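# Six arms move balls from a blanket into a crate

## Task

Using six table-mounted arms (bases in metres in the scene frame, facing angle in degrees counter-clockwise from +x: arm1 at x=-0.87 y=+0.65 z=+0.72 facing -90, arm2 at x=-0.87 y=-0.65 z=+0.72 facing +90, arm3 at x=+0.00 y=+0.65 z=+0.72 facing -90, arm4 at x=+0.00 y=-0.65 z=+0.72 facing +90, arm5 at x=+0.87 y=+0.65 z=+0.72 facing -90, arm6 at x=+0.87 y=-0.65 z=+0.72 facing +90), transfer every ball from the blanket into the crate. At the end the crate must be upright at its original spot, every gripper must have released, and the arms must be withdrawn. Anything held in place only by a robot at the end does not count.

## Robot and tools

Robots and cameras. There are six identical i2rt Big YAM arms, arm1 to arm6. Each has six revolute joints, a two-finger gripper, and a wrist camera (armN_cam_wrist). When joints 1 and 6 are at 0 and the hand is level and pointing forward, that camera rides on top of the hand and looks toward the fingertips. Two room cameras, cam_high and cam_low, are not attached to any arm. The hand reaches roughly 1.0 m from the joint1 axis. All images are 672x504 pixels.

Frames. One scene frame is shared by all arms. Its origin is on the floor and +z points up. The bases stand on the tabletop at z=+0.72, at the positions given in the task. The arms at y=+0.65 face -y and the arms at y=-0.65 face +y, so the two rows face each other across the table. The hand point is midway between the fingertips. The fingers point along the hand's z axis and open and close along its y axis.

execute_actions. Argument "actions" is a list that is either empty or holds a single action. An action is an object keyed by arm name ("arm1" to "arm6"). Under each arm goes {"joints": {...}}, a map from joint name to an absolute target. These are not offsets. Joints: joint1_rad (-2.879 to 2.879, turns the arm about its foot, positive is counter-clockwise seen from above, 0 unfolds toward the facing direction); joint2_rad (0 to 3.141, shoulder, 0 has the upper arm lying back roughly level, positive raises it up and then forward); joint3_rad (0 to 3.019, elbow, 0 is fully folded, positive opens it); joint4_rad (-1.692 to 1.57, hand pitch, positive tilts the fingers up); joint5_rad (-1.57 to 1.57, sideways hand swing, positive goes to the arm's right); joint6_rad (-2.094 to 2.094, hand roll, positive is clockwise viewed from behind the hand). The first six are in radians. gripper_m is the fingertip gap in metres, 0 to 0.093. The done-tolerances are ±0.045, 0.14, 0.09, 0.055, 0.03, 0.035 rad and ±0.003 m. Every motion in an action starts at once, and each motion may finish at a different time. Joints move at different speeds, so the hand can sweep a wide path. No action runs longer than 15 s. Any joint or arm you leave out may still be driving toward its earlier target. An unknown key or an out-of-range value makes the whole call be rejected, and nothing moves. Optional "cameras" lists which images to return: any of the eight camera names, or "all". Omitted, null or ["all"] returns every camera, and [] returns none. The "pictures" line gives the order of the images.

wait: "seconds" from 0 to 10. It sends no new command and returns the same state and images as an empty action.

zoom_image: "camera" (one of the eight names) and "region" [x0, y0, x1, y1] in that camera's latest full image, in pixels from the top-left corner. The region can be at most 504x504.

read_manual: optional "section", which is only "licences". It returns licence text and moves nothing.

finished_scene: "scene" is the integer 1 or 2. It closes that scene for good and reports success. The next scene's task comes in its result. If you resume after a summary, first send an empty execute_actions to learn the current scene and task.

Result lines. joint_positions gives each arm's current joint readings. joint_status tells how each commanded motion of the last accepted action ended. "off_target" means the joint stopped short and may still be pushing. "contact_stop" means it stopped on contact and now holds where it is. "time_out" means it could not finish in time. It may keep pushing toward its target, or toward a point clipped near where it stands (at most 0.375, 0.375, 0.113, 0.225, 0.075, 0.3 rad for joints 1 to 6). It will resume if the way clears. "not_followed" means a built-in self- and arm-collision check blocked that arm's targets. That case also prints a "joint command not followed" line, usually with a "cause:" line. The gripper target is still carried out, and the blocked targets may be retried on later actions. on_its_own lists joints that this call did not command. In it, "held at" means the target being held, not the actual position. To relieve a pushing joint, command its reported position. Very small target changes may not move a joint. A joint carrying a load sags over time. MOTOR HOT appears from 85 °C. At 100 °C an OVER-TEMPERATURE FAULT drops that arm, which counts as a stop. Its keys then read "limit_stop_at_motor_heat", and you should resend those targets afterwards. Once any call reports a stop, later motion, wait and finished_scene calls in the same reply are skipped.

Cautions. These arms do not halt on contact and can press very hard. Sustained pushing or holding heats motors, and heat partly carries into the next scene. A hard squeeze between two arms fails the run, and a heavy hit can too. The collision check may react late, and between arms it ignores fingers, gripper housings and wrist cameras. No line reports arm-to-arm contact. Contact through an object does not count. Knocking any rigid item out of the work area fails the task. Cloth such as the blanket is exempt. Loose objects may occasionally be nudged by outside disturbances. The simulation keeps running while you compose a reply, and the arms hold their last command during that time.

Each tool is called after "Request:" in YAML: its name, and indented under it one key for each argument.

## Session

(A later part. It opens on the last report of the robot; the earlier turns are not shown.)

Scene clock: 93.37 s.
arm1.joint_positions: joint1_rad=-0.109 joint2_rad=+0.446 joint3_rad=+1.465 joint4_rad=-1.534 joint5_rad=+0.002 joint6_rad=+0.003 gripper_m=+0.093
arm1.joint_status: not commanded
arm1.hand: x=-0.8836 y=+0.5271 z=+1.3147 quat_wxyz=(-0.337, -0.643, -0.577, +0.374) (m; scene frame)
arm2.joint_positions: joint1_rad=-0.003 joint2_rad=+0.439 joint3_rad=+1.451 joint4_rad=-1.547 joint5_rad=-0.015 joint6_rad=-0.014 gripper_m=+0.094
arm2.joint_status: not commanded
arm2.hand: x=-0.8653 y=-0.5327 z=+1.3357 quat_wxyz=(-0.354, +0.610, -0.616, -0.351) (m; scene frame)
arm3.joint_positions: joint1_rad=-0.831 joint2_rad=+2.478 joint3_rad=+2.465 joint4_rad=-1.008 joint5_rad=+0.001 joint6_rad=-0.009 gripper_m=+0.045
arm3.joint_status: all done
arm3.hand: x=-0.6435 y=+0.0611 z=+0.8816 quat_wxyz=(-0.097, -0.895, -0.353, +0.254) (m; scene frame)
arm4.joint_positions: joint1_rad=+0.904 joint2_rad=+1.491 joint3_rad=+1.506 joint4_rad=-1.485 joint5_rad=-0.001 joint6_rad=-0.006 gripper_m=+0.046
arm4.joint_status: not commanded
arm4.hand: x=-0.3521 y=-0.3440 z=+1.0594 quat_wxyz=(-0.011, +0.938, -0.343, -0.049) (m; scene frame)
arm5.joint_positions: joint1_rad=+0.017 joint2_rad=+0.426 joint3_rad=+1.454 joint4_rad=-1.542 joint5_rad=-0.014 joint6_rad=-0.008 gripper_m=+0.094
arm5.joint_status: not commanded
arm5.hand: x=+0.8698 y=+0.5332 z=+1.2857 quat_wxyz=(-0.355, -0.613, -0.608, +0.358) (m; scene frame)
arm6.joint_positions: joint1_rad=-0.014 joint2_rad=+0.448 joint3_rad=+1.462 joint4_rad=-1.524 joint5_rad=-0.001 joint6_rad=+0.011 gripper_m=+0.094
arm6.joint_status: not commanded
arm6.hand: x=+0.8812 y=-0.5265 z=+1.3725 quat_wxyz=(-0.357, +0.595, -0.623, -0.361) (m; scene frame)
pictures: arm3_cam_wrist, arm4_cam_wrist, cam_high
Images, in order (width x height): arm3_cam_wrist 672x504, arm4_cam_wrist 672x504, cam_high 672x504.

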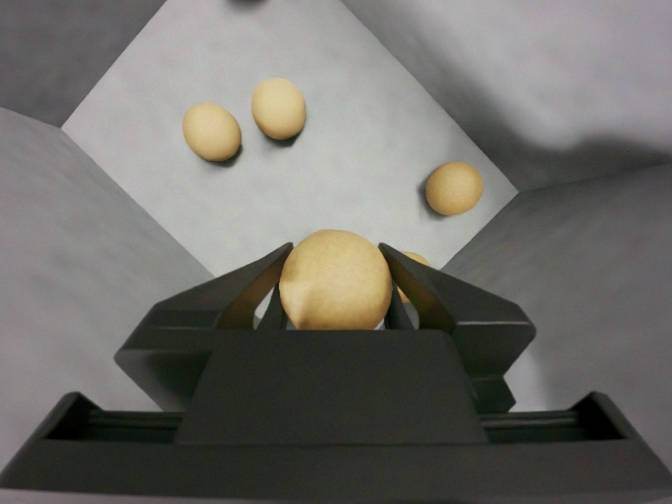

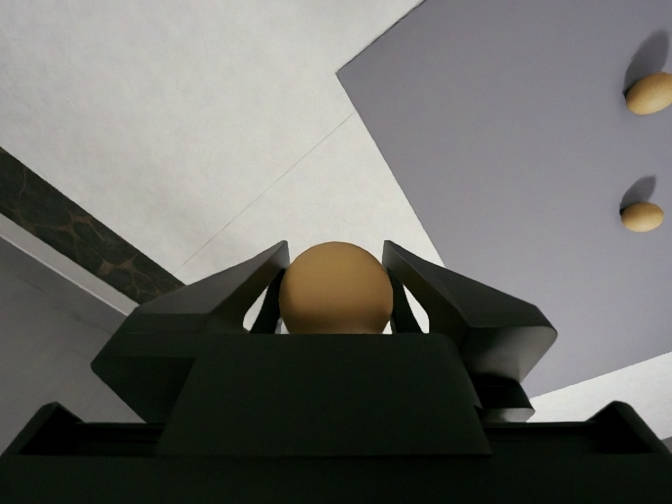

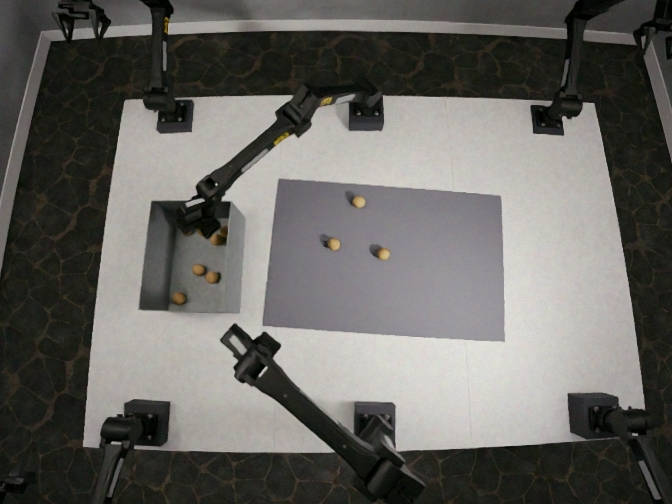

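Request:
execute_actions:
  actions:
    - {"arm3":{"joints":{"gripper_m":0.075}}}
  cameras: []

Request:
execute_actions:
  actions:
    - {"arm3":{"joints":{"joint2_rad":2.2,"gripper_m":0.093}}}
  cameras: []

Request:
execute_actions:
  actions:
    - {"arm3":{"joints":{"joint2_rad":1.5,"joint3_rad":1.45,"joint4_rad":-1.5}}}
  cameras: []

Request:
execute_actions:
  actions:
    - {"arm3":{"joints":{"joint1_rad":-0.075}},"arm4":{"joints":{"joint2_rad":2.2,"joint3_rad":2.46,"joint4_rad":-0.994}}}
  cameras: []

Request:
execute_actions:
  actions:
    - {"arm3":{"joints":{"joint2_rad":1.6,"joint3_rad":1.03,"joint4_rad":-0.92}},"arm4":{"joints":{"joint1_rad":0.93,"joint2_rad":2.5,"joint3_rad":2.49}}}
  cameras: ["arm3_cam_wrist","arm4_cam_wrist"]

Scene clock: 94.77 s.
arm1.joint_positions: joint1_rad=-0.109 joint2_rad=+0.446 joint3_rad=+1.465 joint4_rad=-1.534 joint5_rad=+0.002 joint6_rad=+0.003 gripper_m=+0.093
arm1.joint_status: not commanded
arm1.hand: x=-0.8836 y=+0.5271 z=+1.3147 quat_wxyz=(-0.337, -0.643, -0.577, +0.374) (m; scene frame)
arm2.joint_positions: joint1_rad=-0.003 joint2_rad=+0.439 joint3_rad=+1.451 joint4_rad=-1.547 joint5_rad=-0.015 joint6_rad=-0.014 gripper_m=+0.094
arm2.joint_status: not commanded
arm2.hand: x=-0.8653 y=-0.5327 z=+1.3357 quat_wxyz=(-0.354, +0.610, -0.616, -0.351) (m; scene frame)
arm3.joint_positions: joint1_rad=-0.831 joint2_rad=+2.478 joint3_rad=+2.465 joint4_rad=-1.008 joint5_rad=+0.001 joint6_rad=-0.009 gripper_m=+0.075
arm3.joint_status: all done
arm3.hand: x=-0.6435 y=+0.0611 z=+0.8816 quat_wxyz=(-0.097, -0.895, -0.353, +0.254) (m; scene frame)
arm4.joint_positions: joint1_rad=+0.904 joint2_rad=+1.491 joint3_rad=+1.506 joint4_rad=-1.485 joint5_rad=-0.001 joint6_rad=-0.006 gripper_m=+0.046
arm4.joint_status: not commanded
arm4.hand: x=-0.3521 y=-0.3440 z=+1.0594 quat_wxyz=(-0.011, +0.938, -0.343, -0.049) (m; scene frame)
arm5.joint_positions: joint1_rad=+0.017 joint2_rad=+0.426 joint3_rad=+1.454 joint4_rad=-1.542 joint5_rad=-0.014 joint6_rad=-0.008 gripper_m=+0.094
arm5.joint_status: not commanded
arm5.hand: x=+0.8698 y=+0.5332 z=+1.2857 quat_wxyz=(-0.355, -0.613, -0.608, +0.358) (m; scene frame)
arm6.joint_positions: joint1_rad=-0.014 joint2_rad=+0.448 joint3_rad=+1.462 joint4_rad=-1.524 joint5_rad=-0.001 joint6_rad=+0.011 gripper_m=+0.094
arm6.joint_status: not commanded
arm6.hand: x=+0.8812 y=-0.5265 z=+1.3725 quat_wxyz=(-0.357, +0.595, -0.623, -0.361) (m; scene frame)
pictures: none
No camera images: the call's "cameras" was empty. Leave "cameras" out to get every camera's image.

Scene clock: 96.43 s.
arm1.joint_positions: joint1_rad=-0.109 joint2_rad=+0.446 joint3_rad=+1.465 joint4_rad=-1.534 joint5_rad=+0.002 joint6_rad=+0.003 gripper_m=+0.093
arm1.joint_status: not commanded
arm1.hand: x=-0.8836 y=+0.5271 z=+1.3147 quat_wxyz=(-0.337, -0.643, -0.577, +0.374) (m; scene frame)
arm2.joint_positions: joint1_rad=-0.003 joint2_rad=+0.439 joint3_rad=+1.451 joint4_rad=-1.547 joint5_rad=-0.015 joint6_rad=-0.014 gripper_m=+0.094
arm2.joint_status: not commanded
arm2.hand: x=-0.8653 y=-0.5327 z=+1.3357 quat_wxyz=(-0.354, +0.610, -0.616, -0.351) (m; scene frame)
arm3.joint_positions: joint1_rad=-0.831 joint2_rad=+2.204 joint3_rad=+2.485 joint4_rad=-1.008 joint5_rad=+0.001 joint6_rad=-0.009 gripper_m=+0.093
arm3.joint_status: all done
arm3.hand: x=-0.6277 y=+0.0755 z=+1.1239 quat_wxyz=(-0.146, -0.849, -0.334, +0.383) (m; scene frame)
arm4.joint_positions: joint1_rad=+0.904 joint2_rad=+1.491 joint3_rad=+1.506 joint4_rad=-1.485 joint5_rad=-0.001 joint6_rad=-0.006 gripper_m=+0.046
arm4.joint_status: not commanded
arm4.hand: x=-0.3521 y=-0.3440 z=+1.0594 quat_wxyz=(-0.011, +0.938, -0.343, -0.049) (m; scene frame)
arm5.joint_positions: joint1_rad=+0.017 joint2_rad=+0.426 joint3_rad=+1.454 joint4_rad=-1.542 joint5_rad=-0.014 joint6_rad=-0.008 gripper_m=+0.094
arm5.joint_status: not commanded
arm5.hand: x=+0.8698 y=+0.5332 z=+1.2857 quat_wxyz=(-0.355, -0.613, -0.608, +0.358) (m; scene frame)
arm6.joint_positions: joint1_rad=-0.014 joint2_rad=+0.448 joint3_rad=+1.462 joint4_rad=-1.524 joint5_rad=-0.001 joint6_rad=+0.011 gripper_m=+0.094
arm6.joint_status: not commanded
arm6.hand: x=+0.8812 y=-0.5265 z=+1.3725 quat_wxyz=(-0.357, +0.595, -0.623, -0.361) (m; scene frame)
pictures: none
No camera images: the call's "cameras" was empty. Leave "cameras" out to get every camera's image.

Scene clock: 98.27 s.
arm1.joint_positions: joint1_rad=-0.109 joint2_rad=+0.446 joint3_rad=+1.465 joint4_rad=-1.534 joint5_rad=+0.002 joint6_rad=+0.003 gripper_m=+0.093
arm1.joint_status: not commanded
arm1.hand: x=-0.8836 y=+0.5271 z=+1.3147 quat_wxyz=(-0.337, -0.643, -0.577, +0.374) (m; scene frame)
arm2.joint_positions: joint1_rad=-0.003 joint2_rad=+0.439 joint3_rad=+1.451 joint4_rad=-1.547 joint5_rad=-0.015 joint6_rad=-0.014 gripper_m=+0.094
arm2.joint_status: not commanded
arm2.hand: x=-0.8653 y=-0.5327 z=+1.3357 quat_wxyz=(-0.354, +0.610, -0.616, -0.351) (m; scene frame)
arm3.joint_positions: joint1_rad=-0.831 joint2_rad=+1.505 joint3_rad=+1.443 joint4_rad=-1.485 joint5_rad=+0.001 joint6_rad=-0.009 gripper_m=+0.093
arm3.joint_status: all done
arm3.hand: x=-0.3332 y=+0.3454 z=+1.0289 quat_wxyz=(-0.004, -0.930, -0.367, +0.012) (m; scene frame)
arm4.joint_positions: joint1_rad=+0.904 joint2_rad=+1.491 joint3_rad=+1.506 joint4_rad=-1.485 joint5_rad=-0.001 joint6_rad=-0.006 gripper_m=+0.046
arm4.joint_status: not commanded
arm4.hand: x=-0.3521 y=-0.3440 z=+1.0594 quat_wxyz=(-0.011, +0.938, -0.343, -0.049) (m; scene frame)
arm5.joint_positions: joint1_rad=+0.017 joint2_rad=+0.426 joint3_rad=+1.454 joint4_rad=-1.542 joint5_rad=-0.014 joint6_rad=-0.008 gripper_m=+0.094
arm5.joint_status: not commanded
arm5.hand: x=+0.8698 y=+0.5332 z=+1.2857 quat_wxyz=(-0.355, -0.613, -0.608, +0.358) (m; scene frame)
arm6.joint_positions: joint1_rad=-0.014 joint2_rad=+0.448 joint3_rad=+1.462 joint4_rad=-1.524 joint5_rad=-0.001 joint6_rad=+0.011 gripper_m=+0.094
arm6.joint_status: not commanded
arm6.hand: x=+0.8812 y=-0.5265 z=+1.3725 quat_wxyz=(-0.357, +0.595, -0.623, -0.361) (m; scene frame)
pictures: none
No camera images: the call's "cameras" was empty. Leave "cameras" out to get every camera's image.

Scene clock: 100.40 s.
arm1.joint_positions: joint1_rad=-0.109 joint2_rad=+0.446 joint3_rad=+1.465 joint4_rad=-1.534 joint5_rad=+0.002 joint6_rad=+0.003 gripper_m=+0.093
arm1.joint_status: not commanded
arm1.hand: x=-0.8836 y=+0.5271 z=+1.3147 quat_wxyz=(-0.337, -0.643, -0.577, +0.374) (m; scene frame)
arm2.joint_positions: joint1_rad=-0.003 joint2_rad=+0.439 joint3_rad=+1.451 joint4_rad=-1.547 joint5_rad=-0.015 joint6_rad=-0.014 gripper_m=+0.094
arm2.joint_status: not commanded
arm2.hand: x=-0.8653 y=-0.5327 z=+1.3357 quat_wxyz=(-0.354, +0.610, -0.616, -0.351) (m; scene frame)
arm3.joint_positions: joint1_rad=-0.074 joint2_rad=+1.505 joint3_rad=+1.443 joint4_rad=-1.485 joint5_rad=-0.001 joint6_rad=-0.009 gripper_m=+0.093
arm3.joint_status: all done
arm3.hand: x=-0.0329 y=+0.1996 z=+1.0286 quat_wxyz=(-0.008, -0.729, -0.684, +0.009) (m; scene frame)
arm4.joint_positions: joint1_rad=+0.904 joint2_rad=+2.194 joint3_rad=+2.419 joint4_rad=-1.013 joint5_rad=-0.001 joint6_rad=-0.006 gripper_m=+0.046
arm4.joint_status: all done
arm4.hand: x=-0.6390 y=-0.0980 z=+1.0937 quat_wxyz=(-0.127, +0.868, -0.320, -0.359) (m; scene frame)
arm5.joint_positions: joint1_rad=+0.017 joint2_rad=+0.426 joint3_rad=+1.454 joint4_rad=-1.542 joint5_rad=-0.014 joint6_rad=-0.008 gripper_m=+0.094
arm5.joint_status: not commanded
arm5.hand: x=+0.8698 y=+0.5332 z=+1.2857 quat_wxyz=(-0.355, -0.613, -0.608, +0.358) (m; scene frame)
arm6.joint_positions: joint1_rad=-0.014 joint2_rad=+0.448 joint3_rad=+1.462 joint4_rad=-1.524 joint5_rad=-0.001 joint6_rad=+0.011 gripper_m=+0.094
arm6.joint_status: not commanded
arm6.hand: x=+0.8812 y=-0.5265 z=+1.3725 quat_wxyz=(-0.357, +0.595, -0.623, -0.361) (m; scene frame)
pictures: none
No camera images: the call's "cameras" was empty. Leave "cameras" out to get every camera's image.

Scene clock: 101.77 s.
arm1.joint_positions: joint1_rad=-0.109 joint2_rad=+0.446 joint3_rad=+1.465 joint4_rad=-1.534 joint5_rad=+0.002 joint6_rad=+0.003 gripper_m=+0.093
arm1.joint_status: not commanded
arm1.hand: x=-0.8836 y=+0.5271 z=+1.3147 quat_wxyz=(-0.337, -0.643, -0.577, +0.374) (m; scene frame)
arm2.joint_positions: joint1_rad=-0.003 joint2_rad=+0.439 joint3_rad=+1.451 joint4_rad=-1.547 joint5_rad=-0.015 joint6_rad=-0.014 gripper_m=+0.094
arm2.joint_status: not commanded
arm2.hand: x=-0.8653 y=-0.5327 z=+1.3357 quat_wxyz=(-0.354, +0.610, -0.616, -0.351) (m; scene frame)
arm3.joint_positions: joint1_rad=-0.074 joint2_rad=+1.607 joint3_rad=+1.030 joint4_rad=-0.939 joint5_rad=-0.001 joint6_rad=-0.009 gripper_m=+0.093
arm3.joint_status: all done
arm3.hand: x=-0.0321 y=+0.2142 z=+0.8378 quat_wxyz=(-0.019, -0.729, -0.684, +0.021) (m; scene frame)
arm4.joint_positions: joint1_rad=+0.924 joint2_rad=+2.518 joint3_rad=+2.463 joint4_rad=-1.007 joint5_rad=-0.001 joint6_rad=-0.006 gripper_m=+0.046
arm4.joint_status: all done
arm4.hand: x=-0.6715 y=-0.0964 z=+0.8451 quat_wxyz=(-0.079, +0.912, -0.325, -0.238) (m; scene frame)
arm5.joint_positions: joint1_rad=+0.017 joint2_rad=+0.426 joint3_rad=+1.454 joint4_rad=-1.542 joint5_rad=-0.014 joint6_rad=-0.008 gripper_m=+0.094
arm5.joint_status: not commanded
arm5.hand: x=+0.8698 y=+0.5332 z=+1.2857 quat_wxyz=(-0.355, -0.613, -0.608, +0.358) (m; scene frame)
arm6.joint_positions: joint1_rad=-0.014 joint2_rad=+0.448 joint3_rad=+1.462 joint4_rad=-1.524 joint5_rad=-0.001 joint6_rad=+0.011 gripper_m=+0.094
arm6.joint_status: not commanded
arm6.hand: x=+0.8812 y=-0.5265 z=+1.3725 quat_wxyz=(-0.357, +0.595, -0.623, -0.361) (m; scene frame)
pictures: arm3_cam_wrist, arm4_cam_wrist
Images, in order (width x height): arm3_cam_wrist 672x504, arm4_cam_wrist 672x504.

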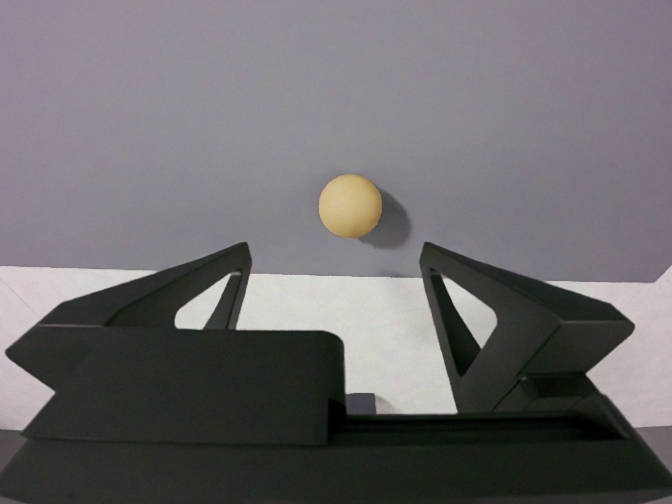

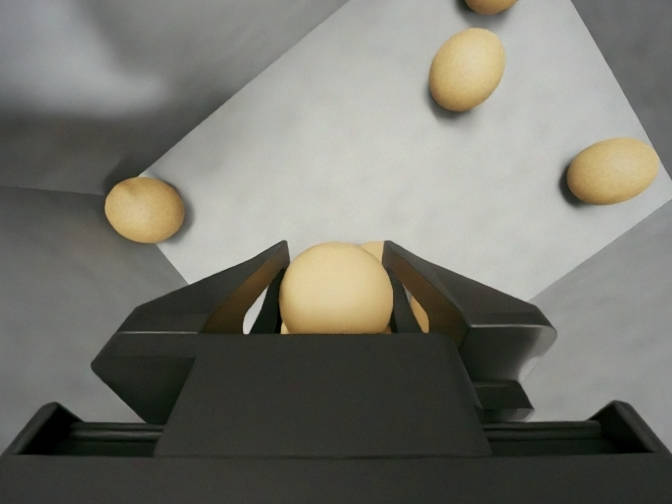

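Request:
execute_actions:
  actions:
    - {"arm3":{"joints":{"joint1_rad":-0.107,"joint2_rad":1.78,"joint3_rad":0.93,"joint4_rad":-0.64}},"arm4":{"joints":{"gripper_m":0.075}}}
  cameras: ["arm3_cam_wrist"]

Scene clock: 103.13 s.
arm1.joint_positions: joint1_rad=-0.109 joint2_rad=+0.446 joint3_rad=+1.465 joint4_rad=-1.534 joint5_rad=+0.002 joint6_rad=+0.003 gripper_m=+0.093
arm1.joint_status: not commanded
arm1.hand: x=-0.8836 y=+0.5271 z=+1.3147 quat_wxyz=(-0.337, -0.643, -0.577, +0.374) (m; scene frame)
arm2.joint_positions: joint1_rad=-0.003 joint2_rad=+0.439 joint3_rad=+1.451 joint4_rad=-1.547 joint5_rad=-0.015 joint6_rad=-0.014 gripper_m=+0.094
arm2.joint_status: not commanded
arm2.hand: x=-0.8653 y=-0.5327 z=+1.3357 quat_wxyz=(-0.354, +0.610, -0.616, -0.351) (m; scene frame)
arm3.joint_positions: joint1_rad=-0.099 joint2_rad=+1.772 joint3_rad=+0.931 joint4_rad=-0.659 joint5_rad=+0.002 joint6_rad=-0.008 gripper_m=+0.093
arm3.joint_status: all done
arm3.hand: x=-0.0434 y=+0.2160 z=+0.7432 quat_wxyz=(-0.023, -0.738, -0.674, +0.028) (m; scene frame)
arm4.joint_positions: joint1_rad=+0.924 joint2_rad=+2.518 joint3_rad=+2.463 joint4_rad=-1.007 joint5_rad=-0.001 joint6_rad=-0.006 gripper_m=+0.075
arm4.joint_status: all done
arm4.hand: x=-0.6715 y=-0.0964 z=+0.8451 quat_wxyz=(-0.079, +0.912, -0.325, -0.238) (m; scene frame)
arm5.joint_positions: joint1_rad=+0.017 joint2_rad=+0.426 joint3_rad=+1.454 joint4_rad=-1.542 joint5_rad=-0.014 joint6_rad=-0.008 gripper_m=+0.094
arm5.joint_status: not commanded
arm5.hand: x=+0.8698 y=+0.5332 z=+1.2857 quat_wxyz=(-0.355, -0.613, -0.608, +0.358) (m; scene frame)
arm6.joint_positions: joint1_rad=-0.014 joint2_rad=+0.448 joint3_rad=+1.462 joint4_rad=-1.524 joint5_rad=-0.001 joint6_rad=+0.011 gripper_m=+0.094
arm6.joint_status: not commanded
arm6.hand: x=+0.8812 y=-0.5265 z=+1.3725 quat_wxyz=(-0.357, +0.595, -0.623, -0.361) (m; scene frame)
pictures: arm3_cam_wrist
Images, in order (width x height): arm3_cam_wrist 672x504.

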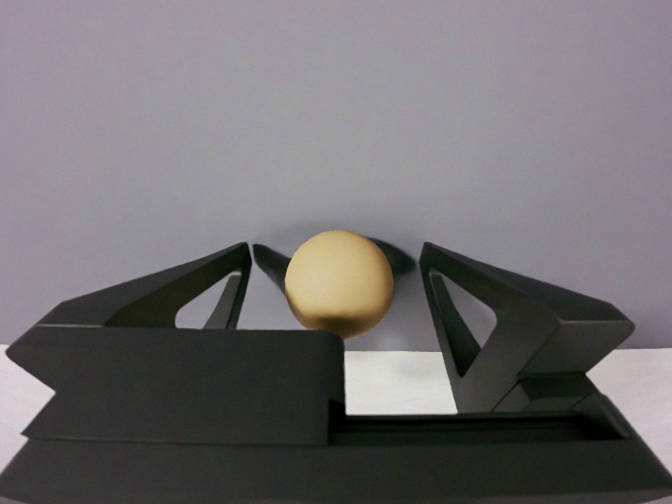

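Request:
execute_actions:
  actions:
    - {"arm3":{"joints":{"gripper_m":0.033}},"arm4":{"joints":{"joint2_rad":2.2,"gripper_m":0.093}}}
  cameras: []

Request:
execute_actions:
  actions:
    - {"arm3":{"joints":{"joint2_rad":1.3,"joint3_rad":1.35,"joint4_rad":-1.5}},"arm4":{"joints":{"joint2_rad":1.6,"joint3_rad":1.55,"joint4_rad":-1.5}}}
  cameras: ["arm3_cam_wrist"]

Request:
execute_actions:
  actions:
    - {"arm3":{"joints":{"joint1_rad":-0.81}},"arm4":{"joints":{"joint1_rad":-0.05}}}
  cameras: []

Request:
execute_actions:
  actions:
    - {"arm3":{"joints":{"joint2_rad":2.2,"joint3_rad":2.46,"joint4_rad":-0.994}},"arm4":{"joints":{"joint2_rad":2.09,"joint3_rad":1.81,"joint4_rad":-1.17}}}
  cameras: ["arm4_cam_wrist"]

Scene clock: 105.80 s.
arm1.joint_positions: joint1_rad=-0.109 joint2_rad=+0.446 joint3_rad=+1.465 joint4_rad=-1.534 joint5_rad=+0.002 joint6_rad=+0.003 gripper_m=+0.093
arm1.joint_status: not commanded
arm1.hand: x=-0.8836 y=+0.5271 z=+1.3147 quat_wxyz=(-0.337, -0.643, -0.577, +0.374) (m; scene frame)
arm2.joint_positions: joint1_rad=-0.003 joint2_rad=+0.439 joint3_rad=+1.451 joint4_rad=-1.547 joint5_rad=-0.015 joint6_rad=-0.014 gripper_m=+0.094
arm2.joint_status: not commanded
arm2.hand: x=-0.8653 y=-0.5327 z=+1.3357 quat_wxyz=(-0.354, +0.610, -0.616, -0.351) (m; scene frame)
arm3.joint_positions: joint1_rad=-0.099 joint2_rad=+1.772 joint3_rad=+0.931 joint4_rad=-0.659 joint5_rad=+0.002 joint6_rad=-0.008 gripper_m=+0.046
arm3.joint_status: gripper_m off_target (ended at +0.046, target +0.033)
arm3.hand: x=-0.0433 y=+0.2160 z=+0.7432 quat_wxyz=(-0.023, -0.738, -0.674, +0.028) (m; scene frame)
arm4.joint_positions: joint1_rad=+0.924 joint2_rad=+2.175 joint3_rad=+2.487 joint4_rad=-1.007 joint5_rad=-0.001 joint6_rad=-0.006 gripper_m=+0.093
arm4.joint_status: all done
arm4.hand: x=-0.6503 y=-0.1090 z=+1.1480 quat_wxyz=(-0.139, +0.853, -0.305, -0.400) (m; scene frame)
arm5.joint_positions: joint1_rad=+0.017 joint2_rad=+0.426 joint3_rad=+1.454 joint4_rad=-1.542 joint5_rad=-0.014 joint6_rad=-0.008 gripper_m=+0.094
arm5.joint_status: not commanded
arm5.hand: x=+0.8698 y=+0.5332 z=+1.2857 quat_wxyz=(-0.355, -0.613, -0.608, +0.358) (m; scene frame)
arm6.joint_positions: joint1_rad=-0.014 joint2_rad=+0.448 joint3_rad=+1.462 joint4_rad=-1.524 joint5_rad=-0.001 joint6_rad=+0.011 gripper_m=+0.094
arm6.joint_status: not commanded
arm6.hand: x=+0.8812 y=-0.5265 z=+1.3725 quat_wxyz=(-0.357, +0.595, -0.623, -0.361) (m; scene frame)
pictures: none
No camera images: the call's "cameras" was empty. Leave "cameras" out to get every camera's image.

Scene clock: 107.67 s.
arm1.joint_positions: joint1_rad=-0.109 joint2_rad=+0.446 joint3_rad=+1.465 joint4_rad=-1.534 joint5_rad=+0.002 joint6_rad=+0.003 gripper_m=+0.093
arm1.joint_status: not commanded
arm1.hand: x=-0.8836 y=+0.5271 z=+1.3147 quat_wxyz=(-0.337, -0.643, -0.577, +0.374) (m; scene frame)
arm2.joint_positions: joint1_rad=-0.003 joint2_rad=+0.439 joint3_rad=+1.451 joint4_rad=-1.547 joint5_rad=-0.015 joint6_rad=-0.014 gripper_m=+0.094
arm2.joint_status: not commanded
arm2.hand: x=-0.8653 y=-0.5327 z=+1.3357 quat_wxyz=(-0.354, +0.610, -0.616, -0.351) (m; scene frame)
arm3.joint_positions: joint1_rad=-0.099 joint2_rad=+1.307 joint3_rad=+1.347 joint4_rad=-1.482 joint5_rad=+0.002 joint6_rad=-0.008 gripper_m=+0.046
arm3.joint_status: all done
arm3.hand: x=-0.0396 y=+0.2504 z=+1.0706 quat_wxyz=(-0.042, -0.737, -0.673, +0.049) (m; scene frame)
arm4.joint_positions: joint1_rad=+0.924 joint2_rad=+1.598 joint3_rad=+1.545 joint4_rad=-1.486 joint5_rad=-0.001 joint6_rad=-0.006 gripper_m=+0.093
arm4.joint_status: all done
arm4.hand: x=-0.3761 y=-0.3364 z=+1.0261 quat_wxyz=(+0.001, +0.942, -0.334, -0.016) (m; scene frame)
arm5.joint_positions: joint1_rad=+0.017 joint2_rad=+0.426 joint3_rad=+1.454 joint4_rad=-1.542 joint5_rad=-0.014 joint6_rad=-0.008 gripper_m=+0.094
arm5.joint_status: not commanded
arm5.hand: x=+0.8698 y=+0.5332 z=+1.2857 quat_wxyz=(-0.355, -0.613, -0.608, +0.358) (m; scene frame)
arm6.joint_positions: joint1_rad=-0.014 joint2_rad=+0.448 joint3_rad=+1.462 joint4_rad=-1.524 joint5_rad=-0.001 joint6_rad=+0.011 gripper_m=+0.094
arm6.joint_status: not commanded
arm6.hand: x=+0.8812 y=-0.5265 z=+1.3725 quat_wxyz=(-0.357, +0.595, -0.623, -0.361) (m; scene frame)
pictures: arm3_cam_wrist
Images, in order (width x height): arm3_cam_wrist 672x504.

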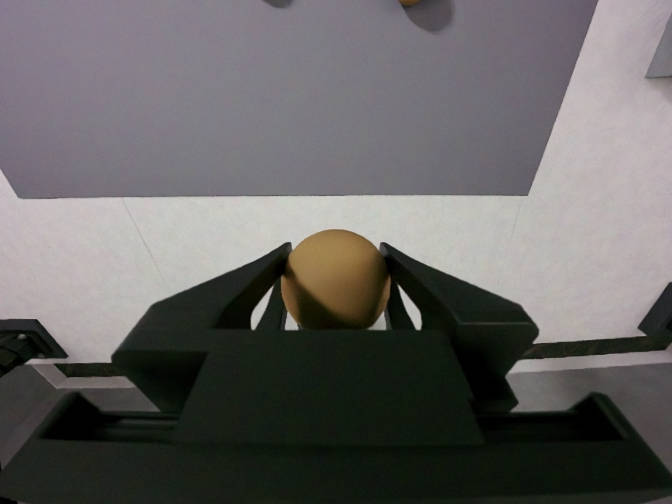

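Scene clock: 109.17 s.
arm1.joint_positions: joint1_rad=-0.109 joint2_rad=+0.446 joint3_rad=+1.465 joint4_rad=-1.534 joint5_rad=+0.002 joint6_rad=+0.003 gripper_m=+0.093
arm1.joint_status: not commanded
arm1.hand: x=-0.8836 y=+0.5271 z=+1.3147 quat_wxyz=(-0.337, -0.643, -0.577, +0.374) (m; scene frame)
arm2.joint_positions: joint1_rad=-0.003 joint2_rad=+0.439 joint3_rad=+1.451 joint4_rad=-1.547 joint5_rad=-0.015 joint6_rad=-0.014 gripper_m=+0.094
arm2.joint_status: not commanded
arm2.hand: x=-0.8653 y=-0.5327 z=+1.3357 quat_wxyz=(-0.354, +0.610, -0.616, -0.351) (m; scene frame)
arm3.joint_positions: joint1_rad=-0.808 joint2_rad=+1.307 joint3_rad=+1.347 joint4_rad=-1.482 joint5_rad=+0.001 joint6_rad=-0.008 gripper_m=+0.046
arm3.joint_status: all done
arm3.hand: x=-0.2900 y=+0.3724 z=+1.0708 quat_wxyz=(-0.024, -0.924, -0.376, +0.061) (m; scene frame)
arm4.joint_positions: joint1_rad=-0.054 joint2_rad=+1.598 joint3_rad=+1.545 joint4_rad=-1.486 joint5_rad=+0.000 joint6_rad=-0.006 gripper_m=+0.093
arm4.joint_status: all done
arm4.hand: x=+0.0485 y=-0.1605 z=+1.0215 quat_wxyz=(-0.006, +0.675, -0.738, -0.009) (m; scene frame)
arm5.joint_positions: joint1_rad=+0.017 joint2_rad=+0.426 joint3_rad=+1.454 joint4_rad=-1.542 joint5_rad=-0.014 joint6_rad=-0.008 gripper_m=+0.094
arm5.joint_status: not commanded
arm5.hand: x=+0.8698 y=+0.5332 z=+1.2857 quat_wxyz=(-0.355, -0.613, -0.608, +0.358) (m; scene frame)
arm6.joint_positions: joint1_rad=-0.014 joint2_rad=+0.448 joint3_rad=+1.462 joint4_rad=-1.524 joint5_rad=-0.001 joint6_rad=+0.011 gripper_m=+0.094
arm6.joint_status: not commanded
arm6.hand: x=+0.8812 y=-0.5265 z=+1.3725 quat_wxyz=(-0.357, +0.595, -0.623, -0.361) (m; scene frame)
pictures: none
No camera images: the call's "cameras" was empty. Leave "cameras" out to get every camera's image.

Scene clock: 111.03 s.
arm1.joint_positions: joint1_rad=-0.109 joint2_rad=+0.446 joint3_rad=+1.465 joint4_rad=-1.534 joint5_rad=+0.002 joint6_rad=+0.003 gripper_m=+0.093
arm1.joint_status: not commanded
arm1.hand: x=-0.8836 y=+0.5271 z=+1.3147 quat_wxyz=(-0.337, -0.643, -0.577, +0.374) (m; scene frame)
arm2.joint_positions: joint1_rad=-0.003 joint2_rad=+0.439 joint3_rad=+1.451 joint4_rad=-1.547 joint5_rad=-0.015 joint6_rad=-0.014 gripper_m=+0.094
arm2.joint_status: not commanded
arm2.hand: x=-0.8653 y=-0.5327 z=+1.3357 quat_wxyz=(-0.354, +0.610, -0.616, -0.351) (m; scene frame)
arm3.joint_positions: joint1_rad=-0.808 joint2_rad=+2.194 joint3_rad=+2.412 joint4_rad=-1.017 joint5_rad=+0.001 joint6_rad=-0.008 gripper_m=+0.046
arm3.joint_status: all done
arm3.hand: x=-0.6078 y=+0.0675 z=+1.0907 quat_wxyz=(-0.139, -0.858, -0.349, +0.350) (m; scene frame)
arm4.joint_positions: joint1_rad=-0.054 joint2_rad=+2.104 joint3_rad=+1.783 joint4_rad=-1.187 joint5_rad=+0.000 joint6_rad=-0.006 gripper_m=+0.093
arm4.joint_status: all done
arm4.hand: x=+0.0626 y=-0.0017 z=+0.8347 quat_wxyz=(-0.017, +0.675, -0.738, -0.019) (m; scene frame)
arm5.joint_positions: joint1_rad=+0.017 joint2_rad=+0.426 joint3_rad=+1.454 joint4_rad=-1.542 joint5_rad=-0.014 joint6_rad=-0.008 gripper_m=+0.094
arm5.joint_status: not commanded
arm5.hand: x=+0.8698 y=+0.5332 z=+1.2857 quat_wxyz=(-0.355, -0.613, -0.608, +0.358) (m; scene frame)
arm6.joint_positions: joint1_rad=-0.014 joint2_rad=+0.448 joint3_rad=+1.462 joint4_rad=-1.524 joint5_rad=-0.001 joint6_rad=+0.011 gripper_m=+0.094
arm6.joint_status: not commanded
arm6.hand: x=+0.8812 y=-0.5265 z=+1.3725 quat_wxyz=(-0.357, +0.595, -0.623, -0.361) (m; scene frame)
pictures: arm4_cam_wrist
Images, in order (width x height): arm4_cam_wrist 672x504.

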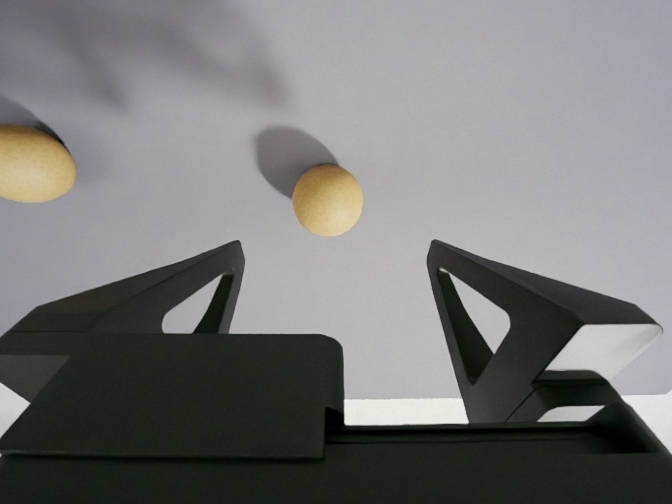

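Request:
execute_actions:
  actions:
    - {"arm3":{"joints":{"joint1_rad":-0.84,"joint2_rad":2.49,"joint3_rad":2.49}},"arm4":{"joints":{"joint1_rad":-0.045,"joint2_rad":2.17,"joint3_rad":1.735,"joint4_rad":-1.06}}}
  cameras: ["arm4_cam_wrist","cam_high"]

Scene clock: 114.30 s.
arm1.joint_positions: joint1_rad=-0.109 joint2_rad=+0.446 joint3_rad=+1.465 joint4_rad=-1.534 joint5_rad=+0.002 joint6_rad=+0.003 gripper_m=+0.093
arm1.joint_status: not commanded
arm1.hand: x=-0.8836 y=+0.5271 z=+1.3147 quat_wxyz=(-0.337, -0.643, -0.577, +0.374) (m; scene frame)
arm2.joint_positions: joint1_rad=-0.003 joint2_rad=+0.439 joint3_rad=+1.451 joint4_rad=-1.547 joint5_rad=-0.015 joint6_rad=-0.014 gripper_m=+0.094
arm2.joint_status: not commanded
arm2.hand: x=-0.8653 y=-0.5327 z=+1.3357 quat_wxyz=(-0.354, +0.610, -0.616, -0.351) (m; scene frame)
arm3.joint_positions: joint1_rad=-0.835 joint2_rad=+2.479 joint3_rad=+2.465 joint4_rad=-1.009 joint5_rad=+0.001 joint6_rad=-0.008 gripper_m=+0.046
arm3.joint_status: all done
arm3.hand: x=-0.6460 y=+0.0641 z=+0.8804 quat_wxyz=(-0.096, -0.896, -0.350, +0.254) (m; scene frame)
arm4.joint_positions: joint1_rad=-0.054 joint2_rad=+2.143 joint3_rad=+1.738 joint4_rad=-1.079 joint5_rad=+0.000 joint6_rad=-0.006 gripper_m=+0.093
arm4.joint_status: all done
arm4.hand: x=+0.0629 y=+0.0035 z=+0.7949 quat_wxyz=(-0.026, +0.674, -0.737, -0.027) (m; scene frame)
arm5.joint_positions: joint1_rad=+0.017 joint2_rad=+0.426 joint3_rad=+1.454 joint4_rad=-1.542 joint5_rad=-0.014 joint6_rad=-0.008 gripper_m=+0.094
arm5.joint_status: not commanded
arm5.hand: x=+0.8698 y=+0.5332 z=+1.2857 quat_wxyz=(-0.355, -0.613, -0.608, +0.358) (m; scene frame)
arm6.joint_positions: joint1_rad=-0.014 joint2_rad=+0.448 joint3_rad=+1.462 joint4_rad=-1.524 joint5_rad=-0.001 joint6_rad=+0.011 gripper_m=+0.094
arm6.joint_status: not commanded
arm6.hand: x=+0.8812 y=-0.5265 z=+1.3725 quat_wxyz=(-0.357, +0.595, -0.623, -0.361) (m; scene frame)
pictures: arm4_cam_wrist, cam_high
Images, in order (width x height): arm4_cam_wrist 672x504, cam_high 672x504.

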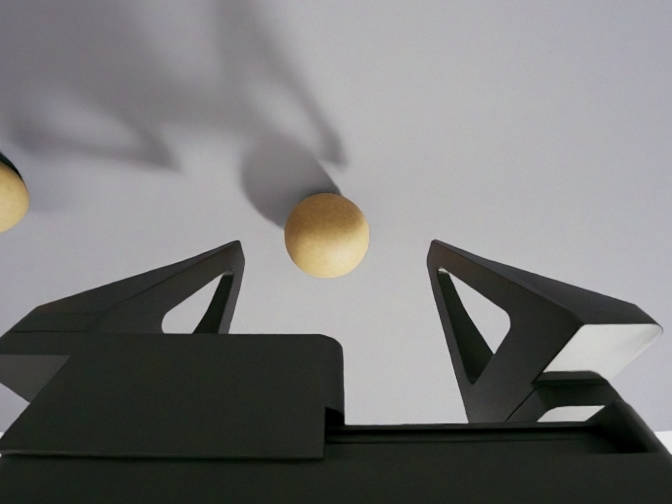

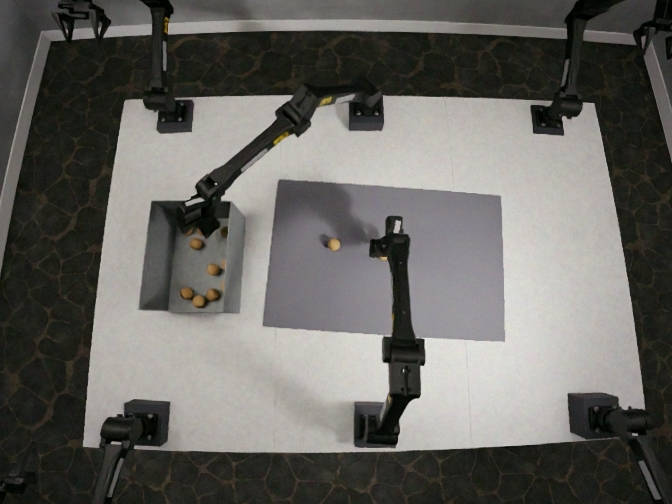

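Request:
execute_actions:
  actions:
    - {"arm3":{"joints":{"gripper_m":0.075}},"arm4":{"joints":{"joint1_rad":-0.03,"joint2_rad":2.235,"joint3_rad":1.74,"joint4_rad":-1.0}}}
  cameras: ["arm4_cam_wrist","arm3_cam_wrist"]

Scene clock: 115.70 s.
arm1.joint_positions: joint1_rad=-0.109 joint2_rad=+0.446 joint3_rad=+1.465 joint4_rad=-1.534 joint5_rad=+0.002 joint6_rad=+0.003 gripper_m=+0.093
arm1.joint_status: not commanded
arm1.hand: x=-0.8836 y=+0.5271 z=+1.3147 quat_wxyz=(-0.337, -0.643, -0.577, +0.374) (m; scene frame)
arm2.joint_positions: joint1_rad=-0.003 joint2_rad=+0.439 joint3_rad=+1.451 joint4_rad=-1.547 joint5_rad=-0.015 joint6_rad=-0.014 gripper_m=+0.094
arm2.joint_status: not commanded
arm2.hand: x=-0.8653 y=-0.5327 z=+1.3357 quat_wxyz=(-0.354, +0.610, -0.616, -0.351) (m; scene frame)
arm3.joint_positions: joint1_rad=-0.835 joint2_rad=+2.479 joint3_rad=+2.465 joint4_rad=-1.009 joint5_rad=+0.001 joint6_rad=-0.008 gripper_m=+0.075
arm3.joint_status: all done
arm3.hand: x=-0.6460 y=+0.0641 z=+0.8804 quat_wxyz=(-0.096, -0.896, -0.350, +0.254) (m; scene frame)
arm4.joint_positions: joint1_rad=-0.037 joint2_rad=+2.213 joint3_rad=+1.738 joint4_rad=-1.018 joint5_rad=+0.000 joint6_rad=-0.006 gripper_m=+0.093
arm4.joint_status: all done
arm4.hand: x=+0.0523 y=+0.0093 z=+0.7517 quat_wxyz=(-0.023, +0.681, -0.732, -0.025) (m; scene frame)
arm5.joint_positions: joint1_rad=+0.017 joint2_rad=+0.426 joint3_rad=+1.454 joint4_rad=-1.542 joint5_rad=-0.014 joint6_rad=-0.008 gripper_m=+0.094
arm5.joint_status: not commanded
arm5.hand: x=+0.8698 y=+0.5332 z=+1.2857 quat_wxyz=(-0.355, -0.613, -0.608, +0.358) (m; scene frame)
arm6.joint_positions: joint1_rad=-0.014 joint2_rad=+0.448 joint3_rad=+1.462 joint4_rad=-1.524 joint5_rad=-0.001 joint6_rad=+0.011 gripper_m=+0.094
arm6.joint_status: not commanded
arm6.hand: x=+0.8812 y=-0.5265 z=+1.3725 quat_wxyz=(-0.357, +0.595, -0.623, -0.361) (m; scene frame)
pictures: arm3_cam_wrist, arm4_cam_wrist
Images, in order (width x height): arm3_cam_wrist 672x504, arm4_cam_wrist 672x504.

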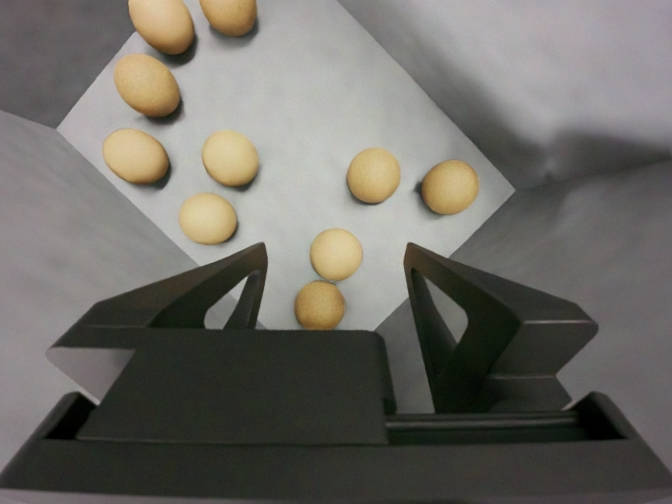

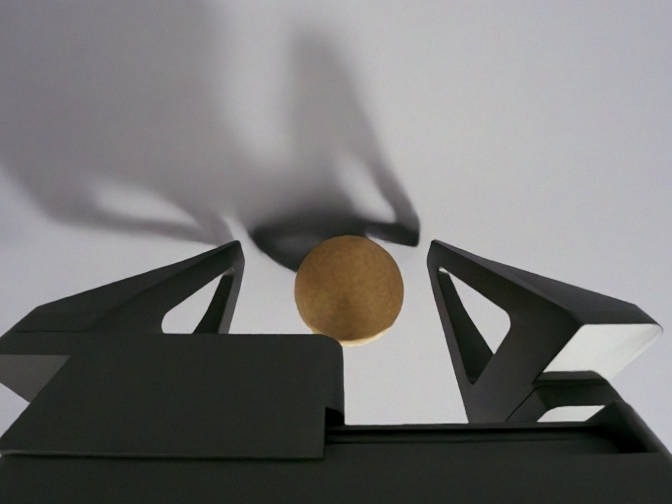

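Request:
execute_actions:
  actions:
    - {"arm3":{"joints":{"joint2_rad":2.2,"gripper_m":0.093}},"arm4":{"joints":{"joint2_rad":2.25,"gripper_m":0.033}}}
  cameras: ["arm4_cam_wrist"]

Request:
execute_actions:
  actions:
    - {"arm3":{"joints":{"joint2_rad":1.55,"joint3_rad":1.5,"joint4_rad":-1.5}},"arm4":{"joints":{"joint2_rad":1.45,"joint3_rad":1.45,"joint4_rad":-1.5}}}
  cameras: ["arm4_cam_wrist"]

Request:
execute_actions:
  actions:
    - {"arm3":{"joints":{"joint1_rad":-0.24}},"arm4":{"joints":{"joint1_rad":0.92}}}
  cameras: ["arm4_cam_wrist","cam_high"]

Scene clock: 118.03 s.
arm1.joint_positions: joint1_rad=-0.109 joint2_rad=+0.446 joint3_rad=+1.465 joint4_rad=-1.534 joint5_rad=+0.002 joint6_rad=+0.003 gripper_m=+0.093
arm1.joint_status: not commanded
arm1.hand: x=-0.8836 y=+0.5271 z=+1.3147 quat_wxyz=(-0.337, -0.643, -0.577, +0.374) (m; scene frame)
arm2.joint_positions: joint1_rad=-0.003 joint2_rad=+0.439 joint3_rad=+1.451 joint4_rad=-1.547 joint5_rad=-0.015 joint6_rad=-0.014 gripper_m=+0.094
arm2.joint_status: not commanded
arm2.hand: x=-0.8653 y=-0.5327 z=+1.3357 quat_wxyz=(-0.354, +0.610, -0.616, -0.351) (m; scene frame)
arm3.joint_positions: joint1_rad=-0.835 joint2_rad=+2.204 joint3_rad=+2.485 joint4_rad=-1.009 joint5_rad=+0.001 joint6_rad=-0.008 gripper_m=+0.093
arm3.joint_status: all done
arm3.hand: x=-0.6303 y=+0.0783 z=+1.1238 quat_wxyz=(-0.146, -0.850, -0.332, +0.383) (m; scene frame)
arm4.joint_positions: joint1_rad=-0.037 joint2_rad=+2.213 joint3_rad=+1.738 joint4_rad=-1.018 joint5_rad=+0.000 joint6_rad=-0.006 gripper_m=+0.047
arm4.joint_status: gripper_m off_target (ended at +0.047, target +0.033); the others done
arm4.hand: x=+0.0523 y=+0.0093 z=+0.7517 quat_wxyz=(-0.023, +0.681, -0.732, -0.025) (m; scene frame)
arm5.joint_positions: joint1_rad=+0.017 joint2_rad=+0.426 joint3_rad=+1.454 joint4_rad=-1.542 joint5_rad=-0.014 joint6_rad=-0.008 gripper_m=+0.094
arm5.joint_status: not commanded
arm5.hand: x=+0.8698 y=+0.5332 z=+1.2857 quat_wxyz=(-0.355, -0.613, -0.608, +0.358) (m; scene frame)
arm6.joint_positions: joint1_rad=-0.014 joint2_rad=+0.448 joint3_rad=+1.462 joint4_rad=-1.524 joint5_rad=-0.001 joint6_rad=+0.011 gripper_m=+0.094
arm6.joint_status: not commanded
arm6.hand: x=+0.8812 y=-0.5265 z=+1.3725 quat_wxyz=(-0.357, +0.595, -0.623, -0.361) (m; scene frame)
pictures: arm4_cam_wrist
Images, in order (width x height): arm4_cam_wrist 672x504.

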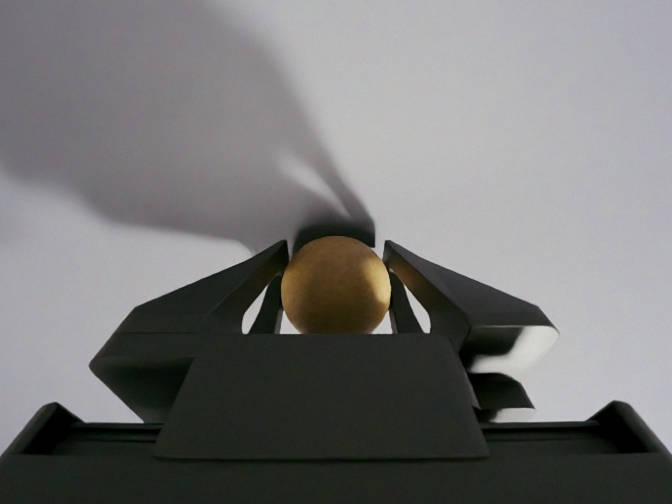

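Scene clock: 119.83 s.
arm1.joint_positions: joint1_rad=-0.109 joint2_rad=+0.446 joint3_rad=+1.465 joint4_rad=-1.534 joint5_rad=+0.002 joint6_rad=+0.003 gripper_m=+0.093
arm1.joint_status: not commanded
arm1.hand: x=-0.8836 y=+0.5271 z=+1.3147 quat_wxyz=(-0.337, -0.643, -0.577, +0.374) (m; scene frame)
arm2.joint_positions: joint1_rad=-0.003 joint2_rad=+0.439 joint3_rad=+1.451 joint4_rad=-1.547 joint5_rad=-0.015 joint6_rad=-0.014 gripper_m=+0.094
arm2.joint_status: not commanded
arm2.hand: x=-0.8653 y=-0.5327 z=+1.3357 quat_wxyz=(-0.354, +0.610, -0.616, -0.351) (m; scene frame)
arm3.joint_positions: joint1_rad=-0.835 joint2_rad=+1.555 joint3_rad=+1.493 joint4_rad=-1.485 joint5_rad=+0.001 joint6_rad=-0.008 gripper_m=+0.093
arm3.joint_status: all done
arm3.hand: x=-0.3487 y=+0.3341 z=+1.0265 quat_wxyz=(-0.004, -0.931, -0.364, +0.012) (m; scene frame)
arm4.joint_positions: joint1_rad=-0.037 joint2_rad=+1.430 joint3_rad=+1.438 joint4_rad=-1.486 joint5_rad=+0.000 joint6_rad=-0.006 gripper_m=+0.047
arm4.joint_status: all done
arm4.hand: x=+0.0369 y=-0.2078 z=+1.0541 quat_wxyz=(-0.028, +0.680, -0.732, -0.030) (m; scene frame)
arm5.joint_positions: joint1_rad=+0.017 joint2_rad=+0.426 joint3_rad=+1.454 joint4_rad=-1.542 joint5_rad=-0.014 joint6_rad=-0.008 gripper_m=+0.094
arm5.joint_status: not commanded
arm5.hand: x=+0.8698 y=+0.5332 z=+1.2857 quat_wxyz=(-0.355, -0.613, -0.608, +0.358) (m; scene frame)
arm6.joint_positions: joint1_rad=-0.014 joint2_rad=+0.448 joint3_rad=+1.462 joint4_rad=-1.524 joint5_rad=-0.001 joint6_rad=+0.011 gripper_m=+0.094
arm6.joint_status: not commanded
arm6.hand: x=+0.8812 y=-0.5265 z=+1.3725 quat_wxyz=(-0.357, +0.595, -0.623, -0.361) (m; scene frame)
pictures: arm4_cam_wrist
Images, in order (width x height): arm4_cam_wrist 672x504.

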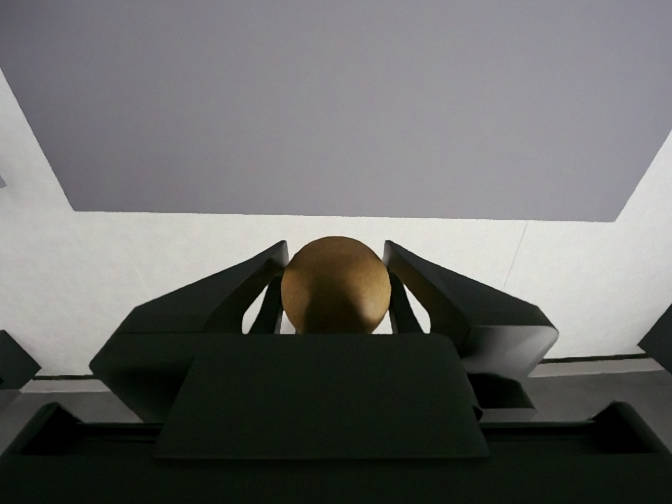

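Scene clock: 121.27 s.
arm1.joint_positions: joint1_rad=-0.109 joint2_rad=+0.446 joint3_rad=+1.465 joint4_rad=-1.534 joint5_rad=+0.002 joint6_rad=+0.003 gripper_m=+0.093
arm1.joint_status: not commanded
arm1.hand: x=-0.8836 y=+0.5271 z=+1.3147 quat_wxyz=(-0.337, -0.643, -0.577, +0.374) (m; scene frame)
arm2.joint_positions: joint1_rad=-0.003 joint2_rad=+0.439 joint3_rad=+1.451 joint4_rad=-1.547 joint5_rad=-0.015 joint6_rad=-0.014 gripper_m=+0.094
arm2.joint_status: not commanded
arm2.hand: x=-0.8653 y=-0.5327 z=+1.3357 quat_wxyz=(-0.354, +0.610, -0.616, -0.351) (m; scene frame)
arm3.joint_positions: joint1_rad=-0.234 joint2_rad=+1.555 joint3_rad=+1.493 joint4_rad=-1.485 joint5_rad=-0.001 joint6_rad=-0.008 gripper_m=+0.093
arm3.joint_status: all done
arm3.hand: x=-0.1082 y=+0.1920 z=+1.0263 quat_wxyz=(-0.008, -0.782, -0.624, +0.010) (m; scene frame)
arm4.joint_positions: joint1_rad=+0.921 joint2_rad=+1.432 joint3_rad=+1.438 joint4_rad=-1.486 joint5_rad=+0.000 joint6_rad=-0.006 gripper_m=+0.047
arm4.joint_status: all done
arm4.hand: x=-0.3378 y=-0.3657 z=+1.0572 quat_wxyz=(-0.009, +0.941, -0.336, -0.044) (m; scene frame)
arm5.joint_positions: joint1_rad=+0.017 joint2_rad=+0.426 joint3_rad=+1.454 joint4_rad=-1.542 joint5_rad=-0.014 joint6_rad=-0.008 gripper_m=+0.094
arm5.joint_status: not commanded
arm5.hand: x=+0.8698 y=+0.5332 z=+1.2857 quat_wxyz=(-0.355, -0.613, -0.608, +0.358) (m; scene frame)
arm6.joint_positions: joint1_rad=-0.014 joint2_rad=+0.448 joint3_rad=+1.462 joint4_rad=-1.524 joint5_rad=-0.001 joint6_rad=+0.011 gripper_m=+0.094
arm6.joint_status: not commanded
arm6.hand: x=+0.8812 y=-0.5265 z=+1.3725 quat_wxyz=(-0.357, +0.595, -0.623, -0.361) (m; scene frame)
pictures: arm4_cam_wrist, cam_high
Images, in order (width x height): arm4_cam_wrist 672x504, cam_high 672x504.

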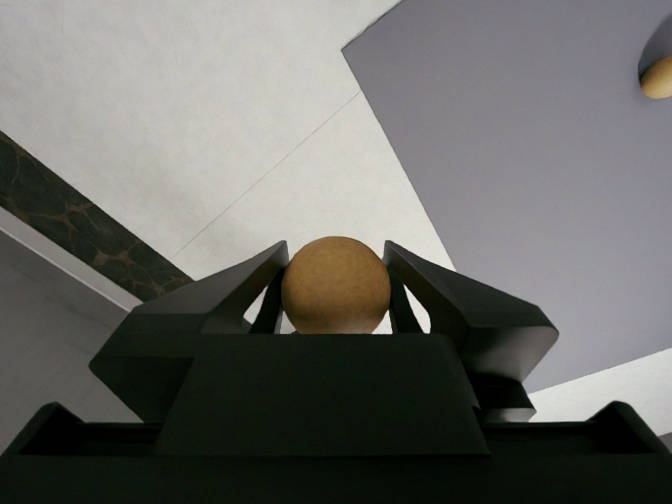

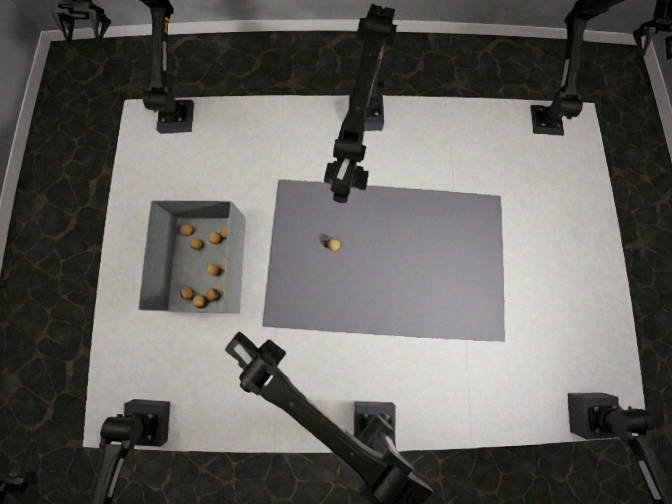

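Request:
execute_actions:
  actions:
    - {"arm3":{"joints":{"joint2_rad":2.07,"joint3_rad":1.75,"joint4_rad":-1.15}},"arm4":{"joints":{"joint2_rad":2.2,"joint3_rad":2.46,"joint4_rad":-0.994}}}
  cameras: ["arm4_cam_wrist","arm3_cam_wrist","cam_high"]

Scene clock: 123.77 s.
arm1.joint_positions: joint1_rad=-0.109 joint2_rad=+0.446 joint3_rad=+1.465 joint4_rad=-1.534 joint5_rad=+0.002 joint6_rad=+0.003 gripper_m=+0.093
arm1.joint_status: not commanded
arm1.hand: x=-0.8836 y=+0.5271 z=+1.3147 quat_wxyz=(-0.337, -0.643, -0.577, +0.374) (m; scene frame)
arm2.joint_positions: joint1_rad=-0.003 joint2_rad=+0.439 joint3_rad=+1.451 joint4_rad=-1.547 joint5_rad=-0.015 joint6_rad=-0.014 gripper_m=+0.094
arm2.joint_status: not commanded
arm2.hand: x=-0.8653 y=-0.5327 z=+1.3357 quat_wxyz=(-0.354, +0.610, -0.616, -0.351) (m; scene frame)
arm3.joint_positions: joint1_rad=-0.234 joint2_rad=+2.066 joint3_rad=+1.727 joint4_rad=-1.168 joint5_rad=-0.001 joint6_rad=-0.008 gripper_m=+0.093
arm3.joint_status: all done
arm3.hand: x=-0.1467 y=+0.0295 z=+0.8450 quat_wxyz=(-0.021, -0.781, -0.623, +0.026) (m; scene frame)
arm4.joint_positions: joint1_rad=+0.921 joint2_rad=+2.194 joint3_rad=+2.419 joint4_rad=-1.013 joint5_rad=+0.000 joint6_rad=-0.006 gripper_m=+0.047
arm4.joint_status: all done
arm4.hand: x=-0.6481 y=-0.1087 z=+1.0934 quat_wxyz=(-0.125, +0.870, -0.313, -0.360) (m; scene frame)
arm5.joint_positions: joint1_rad=+0.017 joint2_rad=+0.426 joint3_rad=+1.454 joint4_rad=-1.542 joint5_rad=-0.014 joint6_rad=-0.008 gripper_m=+0.094
arm5.joint_status: not commanded
arm5.hand: x=+0.8698 y=+0.5332 z=+1.2857 quat_wxyz=(-0.355, -0.613, -0.608, +0.358) (m; scene frame)
arm6.joint_positions: joint1_rad=-0.014 joint2_rad=+0.448 joint3_rad=+1.462 joint4_rad=-1.524 joint5_rad=-0.001 joint6_rad=+0.011 gripper_m=+0.094
arm6.joint_status: not commanded
arm6.hand: x=+0.8812 y=-0.5265 z=+1.3725 quat_wxyz=(-0.357, +0.595, -0.623, -0.361) (m; scene frame)
pictures: arm3_cam_wrist, arm4_cam_wrist, cam_high
Images, in order (width x height): arm3_cam_wrist 672x504, arm4_cam_wrist 672x504, cam_high 672x504.

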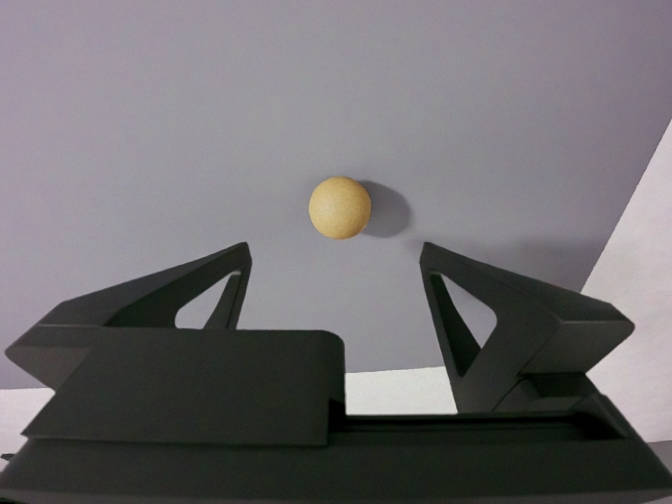

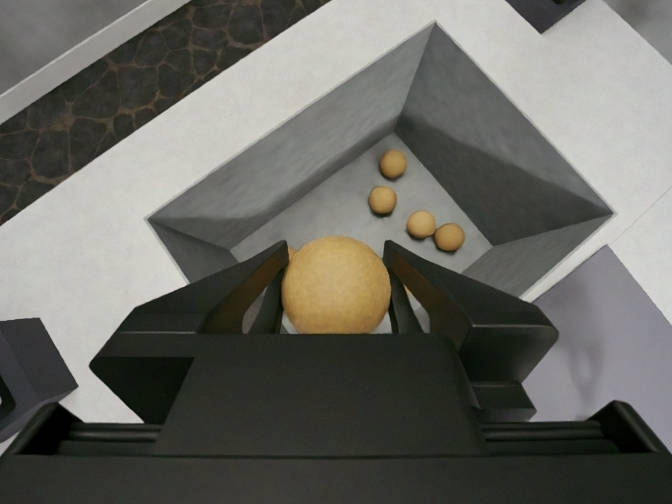

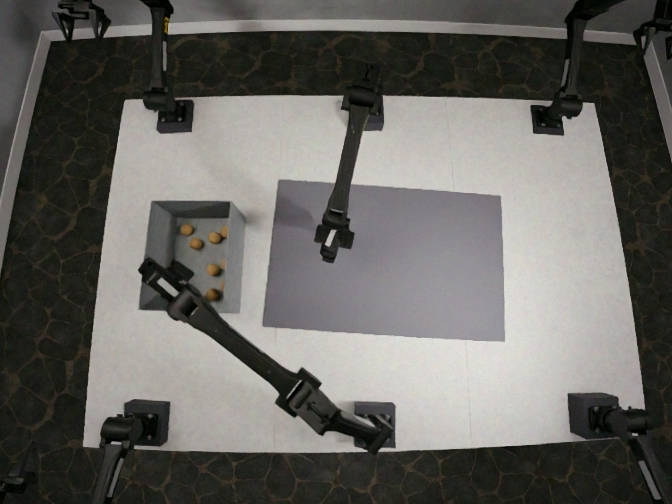

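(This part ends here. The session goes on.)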